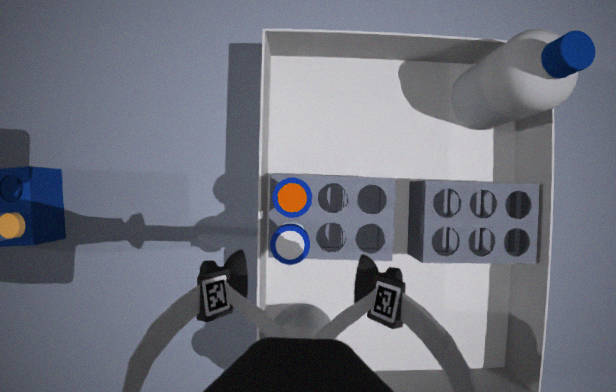

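Request:
{"name": "execute_actions", "arguments": {"actions": [{"r1":{"base":{"strafe_m":0.008},"joints":{"arm_m":0.54,"lift_m":1.015}}}], "cameras": ["r1_wrist_camera"]}}

Scene clock: 236.90 s.
r1.base_odometry: x=+0.874 y=-1.190 heading=+0.223 (m, m, rad; r1's odometry frame)
r1.turned_by_wheels: +0.000 (rad since the last result)
r1.turned_by_imu: +0.001 (rad since the last result)
r1.base_tilt: forward=+0.6 right=-0.2 (deg)
r1.lidar_m: 0.28 0.27 0.41 2.19 2.40 1.75 1.66 1.75 2.39 2.98 0.43 0.29
r1.base_status: done
r1.joint_positions: lift_m=+1.015 arm_m=+0.539 wrist_yaw_rad=+0.000 wrist_pitch_rad=+1.570 wrist_roll_rad=+0.000 gripper_m=+0.060
r1.joint_status: all done
r1.motor_effort: lift_m=+16(22) arm_m=+5(5) wrist_yaw_rad=+1(1) wrist_pitch_rad=-1(1) wrist_roll_rad=-1(1) gripper_m=-4(2) wheel_0=-3(8) wheel_1=+1(10) wheel_2=+0(1) (%)
r1.hand_pose: x=+0.7103 y=-0.0874 z=+0.9049 quat_wxyz=(+0.707, +0.000, +0.707, +0.000) (m; r1's base frame)
r1.wrist_depth_mm: 364 364 366 366 368 368 370 / 364 364 364 364 366 355 293 / 364 366 366 366 368 366 286 / 364 364 368 366 370 370 370 / 364 366 370 306 340 340 327 / 368 366 215 247 198 310 310 / 366 370 370 108 370 370 373
r2.base_odometry: x=+0.047 y=-2.066 heading=-2.750 (m, m, rad; r2's odometry frame)
r2.turned_by_wheels: +0.000 (rad since the last result)
r2.turned_by_imu: -0.001 (rad since the last result)
r2.base_tilt: forward=+0.4 right=+0.3 (deg)
r2.lidar_m: 0.52 0.57 0.82 2.76 1.92 1.43 1.38 1.47 2.11 2.51 0.77 0.56
r2.base_status: not commanded
r2.joint_positions: lift_m=+1.100 arm_m=+0.011 wrist_yaw_rad=+0.000 wrist_pitch_rad=+0.502 wrist_roll_rad=+0.000 gripper_m=+0.060
r2.joint_status: not commanded
r2.motor_effort: lift_m=+22(22) arm_m=-5(6) wrist_yaw_rad=-2(1) wrist_pitch_rad=-9(9) wrist_roll_rad=-1(2) gripper_m=-4(3) wheel_0=-1(1) wheel_1=+1(1) wheel_2=+0(0) (%)
r2.hand_pose: x=+0.4346 y=-0.0874 z=+1.1392 quat_wxyz=(+0.969, +0.000, +0.248, +0.000) (m; r2's base frame)
r2.wrist_depth_mm: - - - - 564 - - / - - - - 1430 - - / - - - - - - - / 1060 946 991 976 931 991 1025 / 798 798 750 798 778 768 778 / 654 661 621 654 193 661 654 / 597 585 585 - 585 554 564
pictures: r1_wrist_camera
camera_calibration (this result's frames):
r1_wrist_camera: T_world_to_cam=[[0.043053, -0.999068, -0.00323715, -0.1184], [-0.998716, -0.043124, 0.0265941, 0.735756], [-0.0267089, 0.00208804, -0.999641, 1.15257], [0, 0, 0, 1]] pos_world=[0.770692, -0.0889672, 1.13221]
Images, in order (width x height): r1_wrist_camera 616x392.

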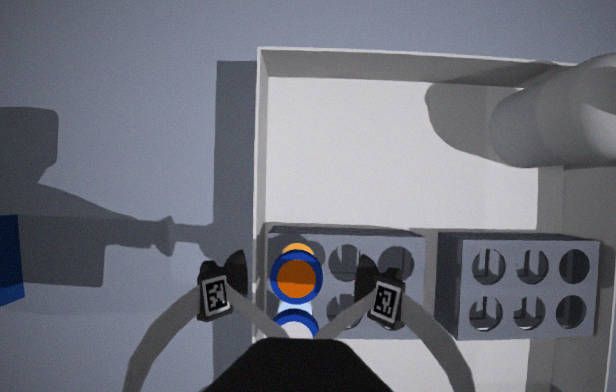

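Request:
{"name": "execute_actions", "arguments": {"actions": [{"r1":{"joints":{"lift_m":0.975},"base":{"strafe_m":0.004}}}], "cameras": []}}

Request:
{"name": "execute_actions", "arguments": {"actions": [{"r1":{"joints":{"gripper_m":0.005}}}], "cameras": ["r1_wrist_camera"]}}

Request:
{"name": "execute_actions", "arguments": {"actions": [{"r1":{"joints":{"lift_m":1.15}}}], "cameras": []}}

Request:
{"name": "execute_actions", "arguments": {"actions": [{"r1":{"base":{"strafe_m":0.302},"joints":{"arm_m":0.49}}}], "cameras": ["r1_wrist_camera"]}}

Scene clock: 256.67 s.
r1.base_odometry: x=+0.873 y=-1.186 heading=+0.223 (m, m, rad; r1's odometry frame)
r1.turned_by_wheels: +0.000 (rad since the last result)
r1.turned_by_imu: +0.002 (rad since the last result)
r1.base_tilt: forward=+0.6 right=-0.3 (deg)
r1.lidar_m: 0.25 0.29 0.39 2.21 2.42 1.75 1.66 1.76 2.40 3.01 0.41 0.29
r1.base_status: done
r1.joint_positions: lift_m=+0.975 arm_m=+0.539 wrist_yaw_rad=+0.000 wrist_pitch_rad=+1.570 wrist_roll_rad=+0.000 gripper_m=+0.060
r1.joint_status: all done
r1.motor_effort: lift_m=+16(18) arm_m=+4(5) wrist_yaw_rad=-1(0) wrist_pitch_rad=-1(1) wrist_roll_rad=+0(0) gripper_m=-3(2) wheel_0=+3(11) wheel_1=-2(6) wheel_2=+0(0) (%)
r1.hand_pose: x=+0.7103 y=-0.0874 z=+0.8649 quat_wxyz=(+0.707, +0.000, +0.707, +0.000) (m; r1's base frame)
r1.wrist_depth_mm: 322 324 325 279 289 303 329 / 322 325 325 325 324 327 290 / 322 325 327 325 325 327 290 / 325 325 329 327 329 329 332 / 327 327 327 268 296 306 325 / 327 327 216 206 198 296 272 / 327 329 327 108 298 298 319
r2.base_odometry: x=+0.047 y=-2.066 heading=-2.750 (m, m, rad; r2's odometry frame)
r2.turned_by_wheels: +0.000 (rad since the last result)
r2.turned_by_imu: -0.001 (rad since the last result)
r2.base_tilt: forward=+0.4 right=+0.3 (deg)
r2.lidar_m: 0.53 0.57 0.84 2.75 1.95 1.42 1.39 1.49 2.13 2.51 0.76 0.56
r2.base_status: not commanded
r2.joint_positions: lift_m=+1.100 arm_m=+0.011 wrist_yaw_rad=+0.000 wrist_pitch_rad=+0.502 wrist_roll_rad=+0.000 gripper_m=+0.060
r2.joint_status: not commanded
r2.motor_effort: lift_m=+22(22) arm_m=-5(5) wrist_yaw_rad=+1(1) wrist_pitch_rad=-8(8) wrist_roll_rad=-1(2) gripper_m=-2(4) wheel_0=-1(1) wheel_1=+1(1) wheel_2=+0(0) (%)
r2.hand_pose: x=+0.4346 y=-0.0874 z=+1.1392 quat_wxyz=(+0.969, +0.000, +0.248, +0.000) (m; r2's base frame)
r2.wrist_depth_mm: - - - - - - - / - - - - 597 - - / - - - - - - - / 1042 931 991 960 904 991 1042 / 798 798 741 798 788 768 778 / 661 668 627 640 194 661 654 / 591 580 585 - 585 554 569
pictures: none
No camera images: the call's "cameras" was empty. Leave "cameras" out to get every camera's image.

Scene clock: 258.00 s.
r1.base_odometry: x=+0.873 y=-1.186 heading=+0.223 (m, m, rad; r1's odometry frame)
r1.turned_by_wheels: +0.000 (rad since the last result)
r1.turned_by_imu: +0.000 (rad since the last result)
r1.base_tilt: forward=+0.5 right=-0.3 (deg)
r1.lidar_m: 0.27 0.30 0.39 2.19 2.42 1.76 1.67 1.76 2.37 3.00 0.42 0.28
r1.base_status: not commanded
r1.joint_positions: lift_m=+0.975 arm_m=+0.539 wrist_yaw_rad=+0.000 wrist_pitch_rad=+1.570 wrist_roll_rad=+0.000 gripper_m=+0.005
r1.joint_status: all done
r1.motor_effort: lift_m=+16(16) arm_m=+5(4) wrist_yaw_rad=+0(1) wrist_pitch_rad=-1(1) wrist_roll_rad=-2(1) gripper_m=-16(13) wheel_0=+3(3) wheel_1=-2(2) wheel_2=+0(0) (%)
r1.hand_pose: x=+0.7103 y=-0.0874 z=+0.8649 quat_wxyz=(+0.707, +0.000, +0.707, +0.000) (m; r1's base frame)
r1.wrist_depth_mm: 324 325 327 279 289 304 330 / 322 325 327 325 327 327 291 / 324 325 327 327 327 329 290 / 325 327 329 327 327 329 332 / 324 325 329 267 298 304 325 / 325 327 191 198 190 294 271 / 327 329 329 109 300 283 317
r2.base_odometry: x=+0.047 y=-2.066 heading=-2.750 (m, m, rad; r2's odometry frame)
r2.turned_by_wheels: +0.000 (rad since the last result)
r2.turned_by_imu: +0.000 (rad since the last result)
r2.base_tilt: forward=+0.4 right=+0.3 (deg)
r2.lidar_m: 0.54 0.59 0.83 2.77 1.94 1.40 1.39 1.45 2.10 2.48 0.78 0.56
r2.base_status: not commanded
r2.joint_positions: lift_m=+1.100 arm_m=+0.011 wrist_yaw_rad=+0.000 wrist_pitch_rad=+0.502 wrist_roll_rad=+0.000 gripper_m=+0.060
r2.joint_status: not commanded
r2.motor_effort: lift_m=+22(22) arm_m=-5(5) wrist_yaw_rad=+0(1) wrist_pitch_rad=-8(8) wrist_roll_rad=-2(2) gripper_m=-4(3) wheel_0=-1(1) wheel_1=+1(1) wheel_2=+0(0) (%)
r2.hand_pose: x=+0.4346 y=-0.0874 z=+1.1392 quat_wxyz=(+0.969, +0.000, +0.248, +0.000) (m; r2's base frame)
r2.wrist_depth_mm: - - - - - - - / - - - - 603 - - / - - - - - - - / 1060 960 976 976 904 1008 1042 / 778 798 759 788 788 778 778 / 661 661 634 640 193 668 647 / 597 580 585 - 585 559 569
pictures: r1_wrist_camera
camera_calibration (this result's frames):
r1_wrist_camera: T_world_to_cam=[[0.0430526, -0.999068, -0.00323716, -0.11853], [-0.998716, -0.0431236, 0.0265942, 0.736848], [-0.026709, 0.00208805, -0.999641, 1.11258], [0, 0, 0, 1]] pos_world=[0.770721, -0.0889672, 1.0922]
Images, in order (width x height): r1_wrist_camera 616x392.

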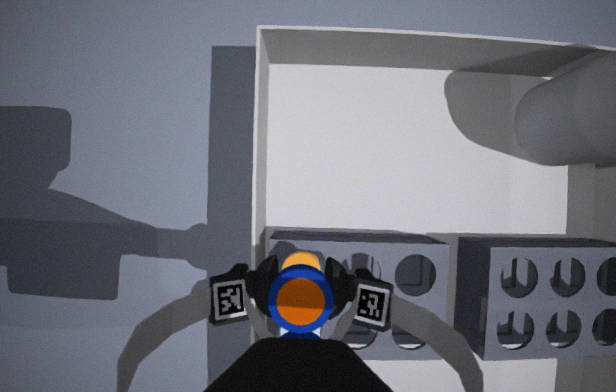

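Scene clock: 259.80 s.
r1.base_odometry: x=+0.873 y=-1.186 heading=+0.223 (m, m, rad; r1's odometry frame)
r1.turned_by_wheels: +0.000 (rad since the last result)
r1.turned_by_imu: +0.001 (rad since the last result)
r1.base_tilt: forward=+0.6 right=-0.3 (deg)
r1.lidar_m: 0.26 0.28 0.40 2.21 2.43 1.77 1.68 1.74 2.35 3.00 0.42 0.29
r1.base_status: not commanded
r1.joint_positions: lift_m=+1.150 arm_m=+0.539 wrist_yaw_rad=+0.000 wrist_pitch_rad=+1.570 wrist_roll_rad=+0.000 gripper_m=+0.005
r1.joint_status: all done
r1.motor_effort: lift_m=+20(21) arm_m=+4(4) wrist_yaw_rad=+0(1) wrist_pitch_rad=-1(1) wrist_roll_rad=-1(1) gripper_m=-13(13) wheel_0=+3(3) wheel_1=-2(2) wheel_2=+0(0) (%)
r1.hand_pose: x=+0.7103 y=-0.0874 z=+1.0396 quat_wxyz=(+0.707, +0.000, +0.707, +0.000) (m; r1's base frame)
r1.wrist_depth_mm: 492 492 500 492 500 500 504 / 496 500 496 504 500 504 508 / 496 496 500 500 500 389 366 / 500 500 500 496 500 504 504 / 439 500 504 439 442 449 512 / 500 500 190 197 190 473 512 / 496 500 508 109 508 466 512
r2.base_odometry: x=+0.047 y=-2.066 heading=-2.750 (m, m, rad; r2's odometry frame)
r2.turned_by_wheels: +0.000 (rad since the last result)
r2.turned_by_imu: +0.000 (rad since the last result)
r2.base_tilt: forward=+0.4 right=+0.3 (deg)
r2.lidar_m: 0.53 0.57 0.83 2.72 1.95 1.41 1.36 1.45 2.10 2.49 0.77 0.56
r2.base_status: not commanded
r2.joint_positions: lift_m=+1.100 arm_m=+0.011 wrist_yaw_rad=+0.000 wrist_pitch_rad=+0.502 wrist_roll_rad=+0.000 gripper_m=+0.060
r2.joint_status: not commanded
r2.motor_effort: lift_m=+22(22) arm_m=-5(5) wrist_yaw_rad=+0(0) wrist_pitch_rad=-8(8) wrist_roll_rad=-1(1) gripper_m=-2(2) wheel_0=-1(1) wheel_1=+1(1) wheel_2=+0(0) (%)
r2.hand_pose: x=+0.4346 y=-0.0874 z=+1.1392 quat_wxyz=(+0.969, +0.000, +0.248, +0.000) (m; r2's base frame)
r2.wrist_depth_mm: - - - - 1281 - - / - - - - - - - / - - - - - - - / 1060 946 1025 976 931 991 1042 / 788 798 741 788 788 778 778 / 654 661 621 647 193 668 640 / 597 580 585 - 585 559 564
pictures: none
No camera images: the call's "cameras" was empty. Leave "cameras" out to get every camera's image.

Scene clock: 262.13 s.
r1.base_odometry: x=+0.806 y=-0.892 heading=+0.223 (m, m, rad; r1's odometry frame)
r1.turned_by_wheels: +0.000 (rad since the last result)
r1.turned_by_imu: +0.002 (rad since the last result)
r1.base_tilt: forward=+0.6 right=-0.3 (deg)
r1.lidar_m: 0.27 0.30 1.95 1.87 2.45 1.74 1.67 1.74 2.41 1.17 0.42 0.27
r1.base_status: done
r1.joint_positions: lift_m=+1.150 arm_m=+0.491 wrist_yaw_rad=+0.000 wrist_pitch_rad=+1.570 wrist_roll_rad=+0.000 gripper_m=+0.005
r1.joint_status: all done
r1.motor_effort: lift_m=+20(20) arm_m=-4(4) wrist_yaw_rad=+1(0) wrist_pitch_rad=+0(0) wrist_roll_rad=+0(1) gripper_m=-14(16) wheel_0=-2(13) wheel_1=+3(13) wheel_2=+0(1) (%)
r1.hand_pose: x=+0.6619 y=-0.0874 z=+1.0396 quat_wxyz=(+0.707, +0.000, +0.707, +0.000) (m; r1's base frame)
r1.wrist_depth_mm: 1205 496 496 500 500 504 504 / 1229 500 500 500 500 504 508 / 1229 496 496 500 504 504 504 / 1229 504 496 500 500 504 477 / 1255 500 500 442 504 504 449 / 1255 500 190 198 190 508 484 / 1255 500 504 108 508 466 404
r2.base_odometry: x=+0.047 y=-2.066 heading=-2.750 (m, m, rad; r2's odometry frame)
r2.turned_by_wheels: +0.000 (rad since the last result)
r2.turned_by_imu: +0.000 (rad since the last result)
r2.base_tilt: forward=+0.4 right=+0.3 (deg)
r2.lidar_m: 0.54 0.55 0.81 2.75 1.94 1.41 1.38 1.50 2.13 2.49 0.79 0.55
r2.base_status: not commanded
r2.joint_positions: lift_m=+1.100 arm_m=+0.011 wrist_yaw_rad=+0.000 wrist_pitch_rad=+0.502 wrist_roll_rad=+0.000 gripper_m=+0.060
r2.joint_status: not commanded
r2.motor_effort: lift_m=+22(22) arm_m=-5(5) wrist_yaw_rad=-1(1) wrist_pitch_rad=-8(8) wrist_roll_rad=-2(2) gripper_m=-4(4) wheel_0=-1(1) wheel_1=+1(1) wheel_2=+0(0) (%)
r2.hand_pose: x=+0.4346 y=-0.0874 z=+1.1392 quat_wxyz=(+0.969, +0.000, +0.248, +0.000) (m; r2's base frame)
r2.wrist_depth_mm: - - - - - - 585 / - - - - - - - / - - - - - - - / 1078 946 1008 991 946 976 1060 / 778 798 750 788 788 768 788 / 654 668 621 640 193 654 647 / 585 574 580 - 585 559 569
pictures: r1_wrist_camera
camera_calibration (this result's frames):
r1_wrist_camera: T_world_to_cam=[[0.0430089, -0.999069, -0.00323473, -0.115854], [-0.998719, -0.0430797, 0.0265379, 0.683919], [-0.0266525, 0.00208923, -0.999643, 1.28586], [0, 0, 0, 1]] pos_world=[0.722297, -0.0889699, 1.26688]
Images, in order (width x height): r1_wrist_camera 616x392.

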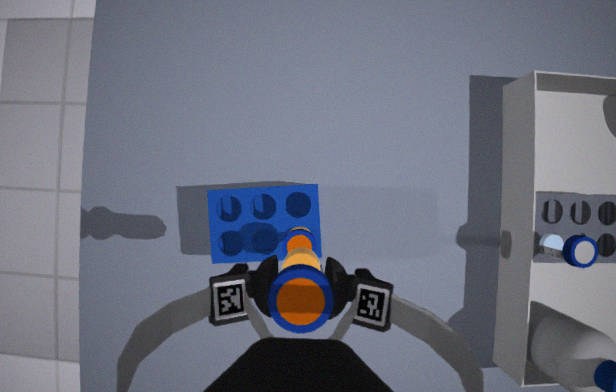

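Request:
{"name": "execute_actions", "arguments": {"actions": [{"r1":{"base":{"strafe_m":0.093},"joints":{"arm_m":0.532}}}], "cameras": []}}

Request:
{"name": "execute_actions", "arguments": {"actions": [{"r1":{"joints":{"lift_m":1.06}}}], "cameras": ["r1_wrist_camera"]}}

Scene clock: 276.27 s.
r1.base_odometry: x=+0.786 y=-0.801 heading=+0.223 (m, m, rad; r1's odometry frame)
r1.turned_by_wheels: +0.000 (rad since the last result)
r1.turned_by_imu: +0.002 (rad since the last result)
r1.base_tilt: forward=+0.6 right=-0.3 (deg)
r1.lidar_m: 0.26 0.31 1.85 1.79 2.39 1.77 1.68 1.76 2.42 1.15 0.39 0.28
r1.base_status: done
r1.joint_positions: lift_m=+1.150 arm_m=+0.531 wrist_yaw_rad=+0.000 wrist_pitch_rad=+1.570 wrist_roll_rad=+0.000 gripper_m=+0.005
r1.joint_status: all done
r1.motor_effort: lift_m=+20(20) arm_m=+4(4) wrist_yaw_rad=+0(1) wrist_pitch_rad=+0(1) wrist_roll_rad=+0(0) gripper_m=-12(14) wheel_0=-3(17) wheel_1=+4(10) wheel_2=+0(1) (%)
r1.hand_pose: x=+0.7023 y=-0.0874 z=+1.0396 quat_wxyz=(+0.707, +0.000, +0.707, +0.000) (m; r1's base frame)
r1.wrist_depth_mm: 1229 1205 500 500 504 500 500 / 1229 1229 496 500 504 504 504 / 1229 1229 500 496 500 504 500 / 1255 1255 504 504 504 504 508 / 1255 1255 504 439 480 512 512 / 1229 1255 191 198 190 508 504 / 1255 500 500 108 508 508 508
r2.base_odometry: x=+0.047 y=-2.066 heading=-2.750 (m, m, rad; r2's odometry frame)
r2.turned_by_wheels: +0.000 (rad since the last result)
r2.turned_by_imu: -0.001 (rad since the last result)
r2.base_tilt: forward=+0.4 right=+0.4 (deg)
r2.lidar_m: 0.54 0.55 0.80 2.78 1.96 1.41 1.36 1.52 2.12 2.48 0.76 0.56
r2.base_status: not commanded
r2.joint_positions: lift_m=+1.100 arm_m=+0.011 wrist_yaw_rad=+0.000 wrist_pitch_rad=+0.502 wrist_roll_rad=+0.000 gripper_m=+0.060
r2.joint_status: not commanded
r2.motor_effort: lift_m=+22(22) arm_m=-5(5) wrist_yaw_rad=-1(1) wrist_pitch_rad=-8(8) wrist_roll_rad=-2(1) gripper_m=-4(2) wheel_0=-1(1) wheel_1=+1(1) wheel_2=+0(0) (%)
r2.hand_pose: x=+0.4346 y=-0.0874 z=+1.1392 quat_wxyz=(+0.969, +0.000, +0.248, +0.000) (m; r2's base frame)
r2.wrist_depth_mm: - - - - - - - / - - - - - - - / - - - - - - - / 1060 960 991 976 946 976 1008 / 788 798 741 788 778 768 759 / 654 661 621 647 194 654 647 / 597 580 580 - 591 554 564
pictures: none
No camera images: the call's "cameras" was empty. Leave "cameras" out to get every camera's image.

Scene clock: 277.63 s.
r1.base_odometry: x=+0.786 y=-0.801 heading=+0.223 (m, m, rad; r1's odometry frame)
r1.turned_by_wheels: +0.000 (rad since the last result)
r1.turned_by_imu: +0.000 (rad since the last result)
r1.base_tilt: forward=+0.5 right=-0.2 (deg)
r1.lidar_m: 0.27 0.29 1.85 1.82 2.43 1.76 1.67 1.75 2.37 1.14 0.40 0.28
r1.base_status: not commanded
r1.joint_positions: lift_m=+1.060 arm_m=+0.531 wrist_yaw_rad=+0.000 wrist_pitch_rad=+1.570 wrist_roll_rad=+0.000 gripper_m=+0.005
r1.joint_status: all done
r1.motor_effort: lift_m=+16(18) arm_m=+5(4) wrist_yaw_rad=-1(0) wrist_pitch_rad=+0(0) wrist_roll_rad=-1(0) gripper_m=-15(14) wheel_0=-3(3) wheel_1=+4(3) wheel_2=+0(0) (%)
r1.hand_pose: x=+0.7023 y=-0.0874 z=+0.9499 quat_wxyz=(+0.707, +0.000, +0.707, +0.000) (m; r1's base frame)
r1.wrist_depth_mm: 1098 410 410 410 413 415 415 / 1138 410 413 410 413 415 415 / 1160 410 407 410 415 413 415 / 1160 413 410 413 418 418 415 / 1138 413 413 355 410 418 415 / 1138 413 190 197 190 418 421 / 1160 415 415 108 418 418 421
r2.base_odometry: x=+0.047 y=-2.066 heading=-2.750 (m, m, rad; r2's odometry frame)
r2.turned_by_wheels: +0.000 (rad since the last result)
r2.turned_by_imu: +0.000 (rad since the last result)
r2.base_tilt: forward=+0.4 right=+0.2 (deg)
r2.lidar_m: 0.54 0.58 0.81 2.76 1.96 1.43 1.37 1.48 2.11 2.48 0.78 0.57
r2.base_status: not commanded
r2.joint_positions: lift_m=+1.100 arm_m=+0.011 wrist_yaw_rad=+0.000 wrist_pitch_rad=+0.502 wrist_roll_rad=+0.000 gripper_m=+0.060
r2.joint_status: not commanded
r2.motor_effort: lift_m=+22(22) arm_m=-5(5) wrist_yaw_rad=+0(1) wrist_pitch_rad=-8(8) wrist_roll_rad=-2(2) gripper_m=-2(5) wheel_0=-1(1) wheel_1=+1(1) wheel_2=+0(0) (%)
r2.hand_pose: x=+0.4346 y=-0.0874 z=+1.1392 quat_wxyz=(+0.969, +0.000, +0.248, +0.000) (m; r2's base frame)
r2.wrist_depth_mm: - - - - - - - / - - - - - - - / - - - - - - - / 1042 960 991 976 931 991 991 / 788 798 750 798 788 778 788 / 661 661 621 634 193 654 647 / 591 580 585 - 580 554 569
pictures: r1_wrist_camera
camera_calibration (this result's frames):
r1_wrist_camera: T_world_to_cam=[[0.0430734, -0.999067, -0.00323398, -0.117929], [-0.998717, -0.0431442, 0.0265209, 0.726676], [-0.0266356, 0.00208749, -0.999643, 1.19728], [0, 0, 0, 1]] pos_world=[0.762714, -0.088966, 1.1772]
Images, in order (width x height): r1_wrist_camera 616x392.

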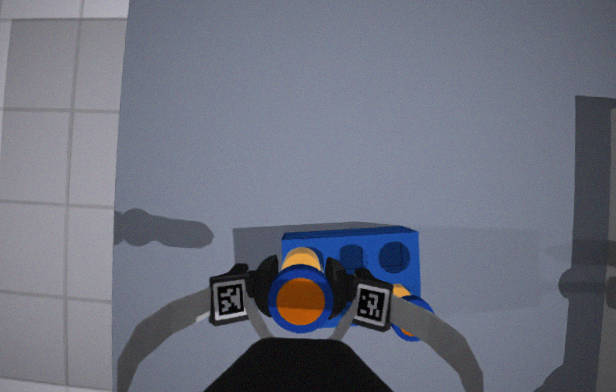

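Request:
{"name": "execute_actions", "arguments": {"actions": [{"r1":{"base":{"strafe_m":-0.005},"joints":{"lift_m":1.04}}}], "cameras": ["r1_wrist_camera"]}}

Request:
{"name": "execute_actions", "arguments": {"actions": [{"r1":{"joints":{"lift_m":0.96},"pace":"slow"}}], "cameras": ["r1_wrist_camera","r2_wrist_camera"]}}

Scene clock: 285.63 s.
r1.base_odometry: x=+0.787 y=-0.806 heading=+0.223 (m, m, rad; r1's odometry frame)
r1.turned_by_wheels: +0.000 (rad since the last result)
r1.turned_by_imu: +0.001 (rad since the last result)
r1.base_tilt: forward=+0.5 right=-0.3 (deg)
r1.lidar_m: 0.27 0.29 1.87 1.80 2.42 1.74 1.68 1.75 2.43 1.16 0.43 0.29
r1.base_status: done
r1.joint_positions: lift_m=+1.040 arm_m=+0.531 wrist_yaw_rad=+0.000 wrist_pitch_rad=+1.570 wrist_roll_rad=+0.000 gripper_m=+0.005
r1.joint_status: all done
r1.motor_effort: lift_m=+17(15) arm_m=+4(5) wrist_yaw_rad=+1(0) wrist_pitch_rad=-1(1) wrist_roll_rad=-1(0) gripper_m=-13(15) wheel_0=-2(9) wheel_1=+1(6) wheel_2=+0(0) (%)
r1.hand_pose: x=+0.7023 y=-0.0874 z=+0.9299 quat_wxyz=(+0.707, +0.000, +0.707, +0.000) (m; r1's base frame)
r1.wrist_depth_mm: 1118 387 389 394 392 394 394 / 1118 389 392 389 392 394 394 / 1098 389 392 392 394 392 397 / 1118 392 394 394 394 397 397 / 1138 392 394 334 394 397 399 / 1160 394 190 197 190 397 402 / 1118 397 394 108 399 399 402
r2.base_odometry: x=+0.047 y=-2.066 heading=-2.750 (m, m, rad; r2's odometry frame)
r2.turned_by_wheels: +0.000 (rad since the last result)
r2.turned_by_imu: -0.001 (rad since the last result)
r2.base_tilt: forward=+0.4 right=+0.3 (deg)
r2.lidar_m: 0.53 0.59 0.82 2.76 1.93 1.41 1.37 1.50 2.12 2.50 0.77 0.56
r2.base_status: not commanded
r2.joint_positions: lift_m=+1.100 arm_m=+0.011 wrist_yaw_rad=+0.000 wrist_pitch_rad=+0.502 wrist_roll_rad=+0.000 gripper_m=+0.060
r2.joint_status: not commanded
r2.motor_effort: lift_m=+22(22) arm_m=-5(5) wrist_yaw_rad=+1(1) wrist_pitch_rad=-9(8) wrist_roll_rad=-2(2) gripper_m=-3(4) wheel_0=-1(1) wheel_1=+1(1) wheel_2=+0(0) (%)
r2.hand_pose: x=+0.4346 y=-0.0874 z=+1.1392 quat_wxyz=(+0.969, +0.000, +0.248, +0.000) (m; r2's base frame)
r2.wrist_depth_mm: - - - - - - - / - - - - - - - / - - - - - - - / 1042 946 991 976 946 976 891 / 788 788 732 788 788 778 768 / 654 661 621 647 193 661 647 / 591 580 580 - 580 554 569
pictures: r1_wrist_camera
camera_calibration (this result's frames):
r1_wrist_camera: T_world_to_cam=[[0.0430735, -0.999067, -0.00323399, -0.117994], [-0.998717, -0.0431443, 0.026521, 0.727218], [-0.0266358, 0.00208749, -0.999643, 1.17729], [0, 0, 0, 1]] pos_world=[0.762726, -0.088966, 1.15721]
Images, in order (width x height): r1_wrist_camera 616x392.

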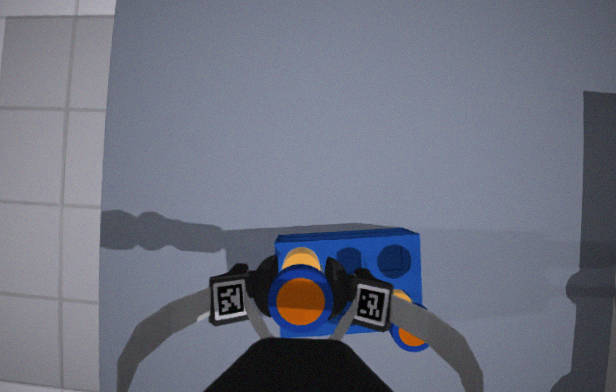

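Scene clock: 287.17 s.
r1.base_odometry: x=+0.787 y=-0.806 heading=+0.223 (m, m, rad; r1's odometry frame)
r1.turned_by_wheels: +0.000 (rad since the last result)
r1.turned_by_imu: +0.001 (rad since the last result)
r1.base_tilt: forward=+0.5 right=-0.2 (deg)
r1.lidar_m: 0.28 0.29 1.87 1.81 2.40 1.75 1.68 1.75 2.39 1.14 0.40 0.29
r1.base_status: not commanded
r1.joint_positions: lift_m=+0.960 arm_m=+0.531 wrist_yaw_rad=+0.000 wrist_pitch_rad=+1.570 wrist_roll_rad=+0.000 gripper_m=+0.005
r1.joint_status: all done
r1.motor_effort: lift_m=+13(18) arm_m=+4(5) wrist_yaw_rad=+0(0) wrist_pitch_rad=+0(1) wrist_roll_rad=-1(0) gripper_m=-13(14) wheel_0=-2(2) wheel_1=+1(1) wheel_2=+0(0) (%)
r1.hand_pose: x=+0.7023 y=-0.0874 z=+0.8502 quat_wxyz=(+0.707, +0.000, +0.707, +0.000) (m; r1's base frame)
r1.wrist_depth_mm: 1042 312 314 314 315 317 317 / 1060 312 314 315 319 319 320 / 1060 314 315 317 317 319 320 / 315 314 314 317 319 319 320 / 314 314 317 257 289 320 322 / 315 315 190 198 190 320 322 / 314 319 317 108 259 320 320
r2.base_odometry: x=+0.047 y=-2.066 heading=-2.750 (m, m, rad; r2's odometry frame)
r2.turned_by_wheels: +0.000 (rad since the last result)
r2.turned_by_imu: +0.000 (rad since the last result)
r2.base_tilt: forward=+0.4 right=+0.3 (deg)
r2.lidar_m: 0.52 0.58 0.80 2.77 1.92 1.41 1.39 1.50 2.10 2.51 0.77 0.56
r2.base_status: not commanded
r2.joint_positions: lift_m=+1.100 arm_m=+0.011 wrist_yaw_rad=+0.000 wrist_pitch_rad=+0.502 wrist_roll_rad=+0.000 gripper_m=+0.060
r2.joint_status: not commanded
r2.motor_effort: lift_m=+22(22) arm_m=-5(5) wrist_yaw_rad=-1(1) wrist_pitch_rad=-8(8) wrist_roll_rad=-1(1) gripper_m=-4(3) wheel_0=-1(1) wheel_1=+1(1) wheel_2=+0(0) (%)
r2.hand_pose: x=+0.4346 y=-0.0874 z=+1.1392 quat_wxyz=(+0.969, +0.000, +0.248, +0.000) (m; r2's base frame)
r2.wrist_depth_mm: - - - - - - - / - - - - - - - / - - - - - - - / 1060 946 976 976 931 976 946 / 788 788 750 798 778 778 768 / 661 654 615 647 193 654 654 / 597 580 585 - 580 554 569
pictures: r1_wrist_camera, r2_wrist_camera
camera_calibration (this result's frames):
r1_wrist_camera: T_world_to_cam=[[0.0430732, -0.999067, -0.00323884, -0.118246], [-0.998714, -0.0431443, 0.0266335, 0.72921], [-0.0267484, 0.00208748, -0.99964, 1.09769], [0, 0, 0, 1]] pos_world=[0.762726, -0.088966, 1.07749]
r2_wrist_camera: T_world_to_cam=[[0.0666695, -0.997775, -0.000922806, -0.102913], [-0.523463, -0.0341894, -0.851362, 1.2362], [0.849436, 0.0572429, -0.524577, 0.460906], [0, 0, 0, 1]] pos_world=[0.262456, -0.0868025, 1.29414]
Images, in order (width x height): r1_wrist_camera 616x392, r2_wrist_camera 616x392.

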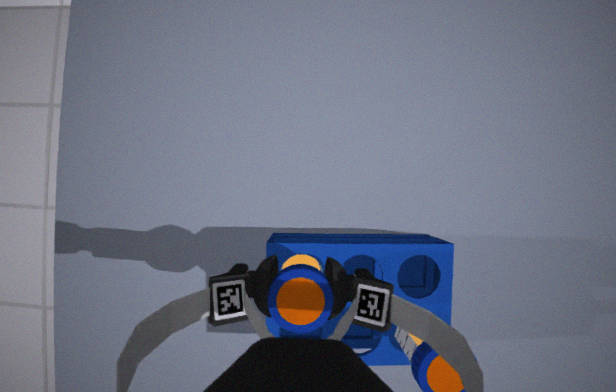

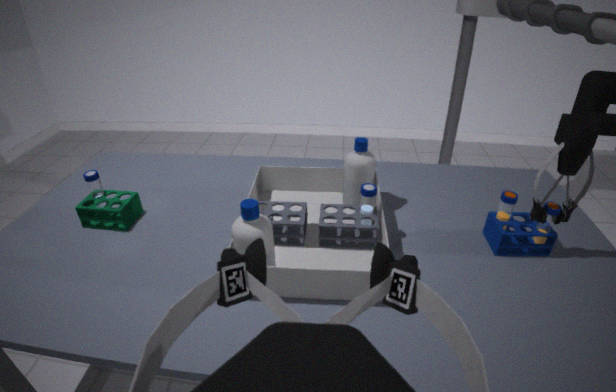

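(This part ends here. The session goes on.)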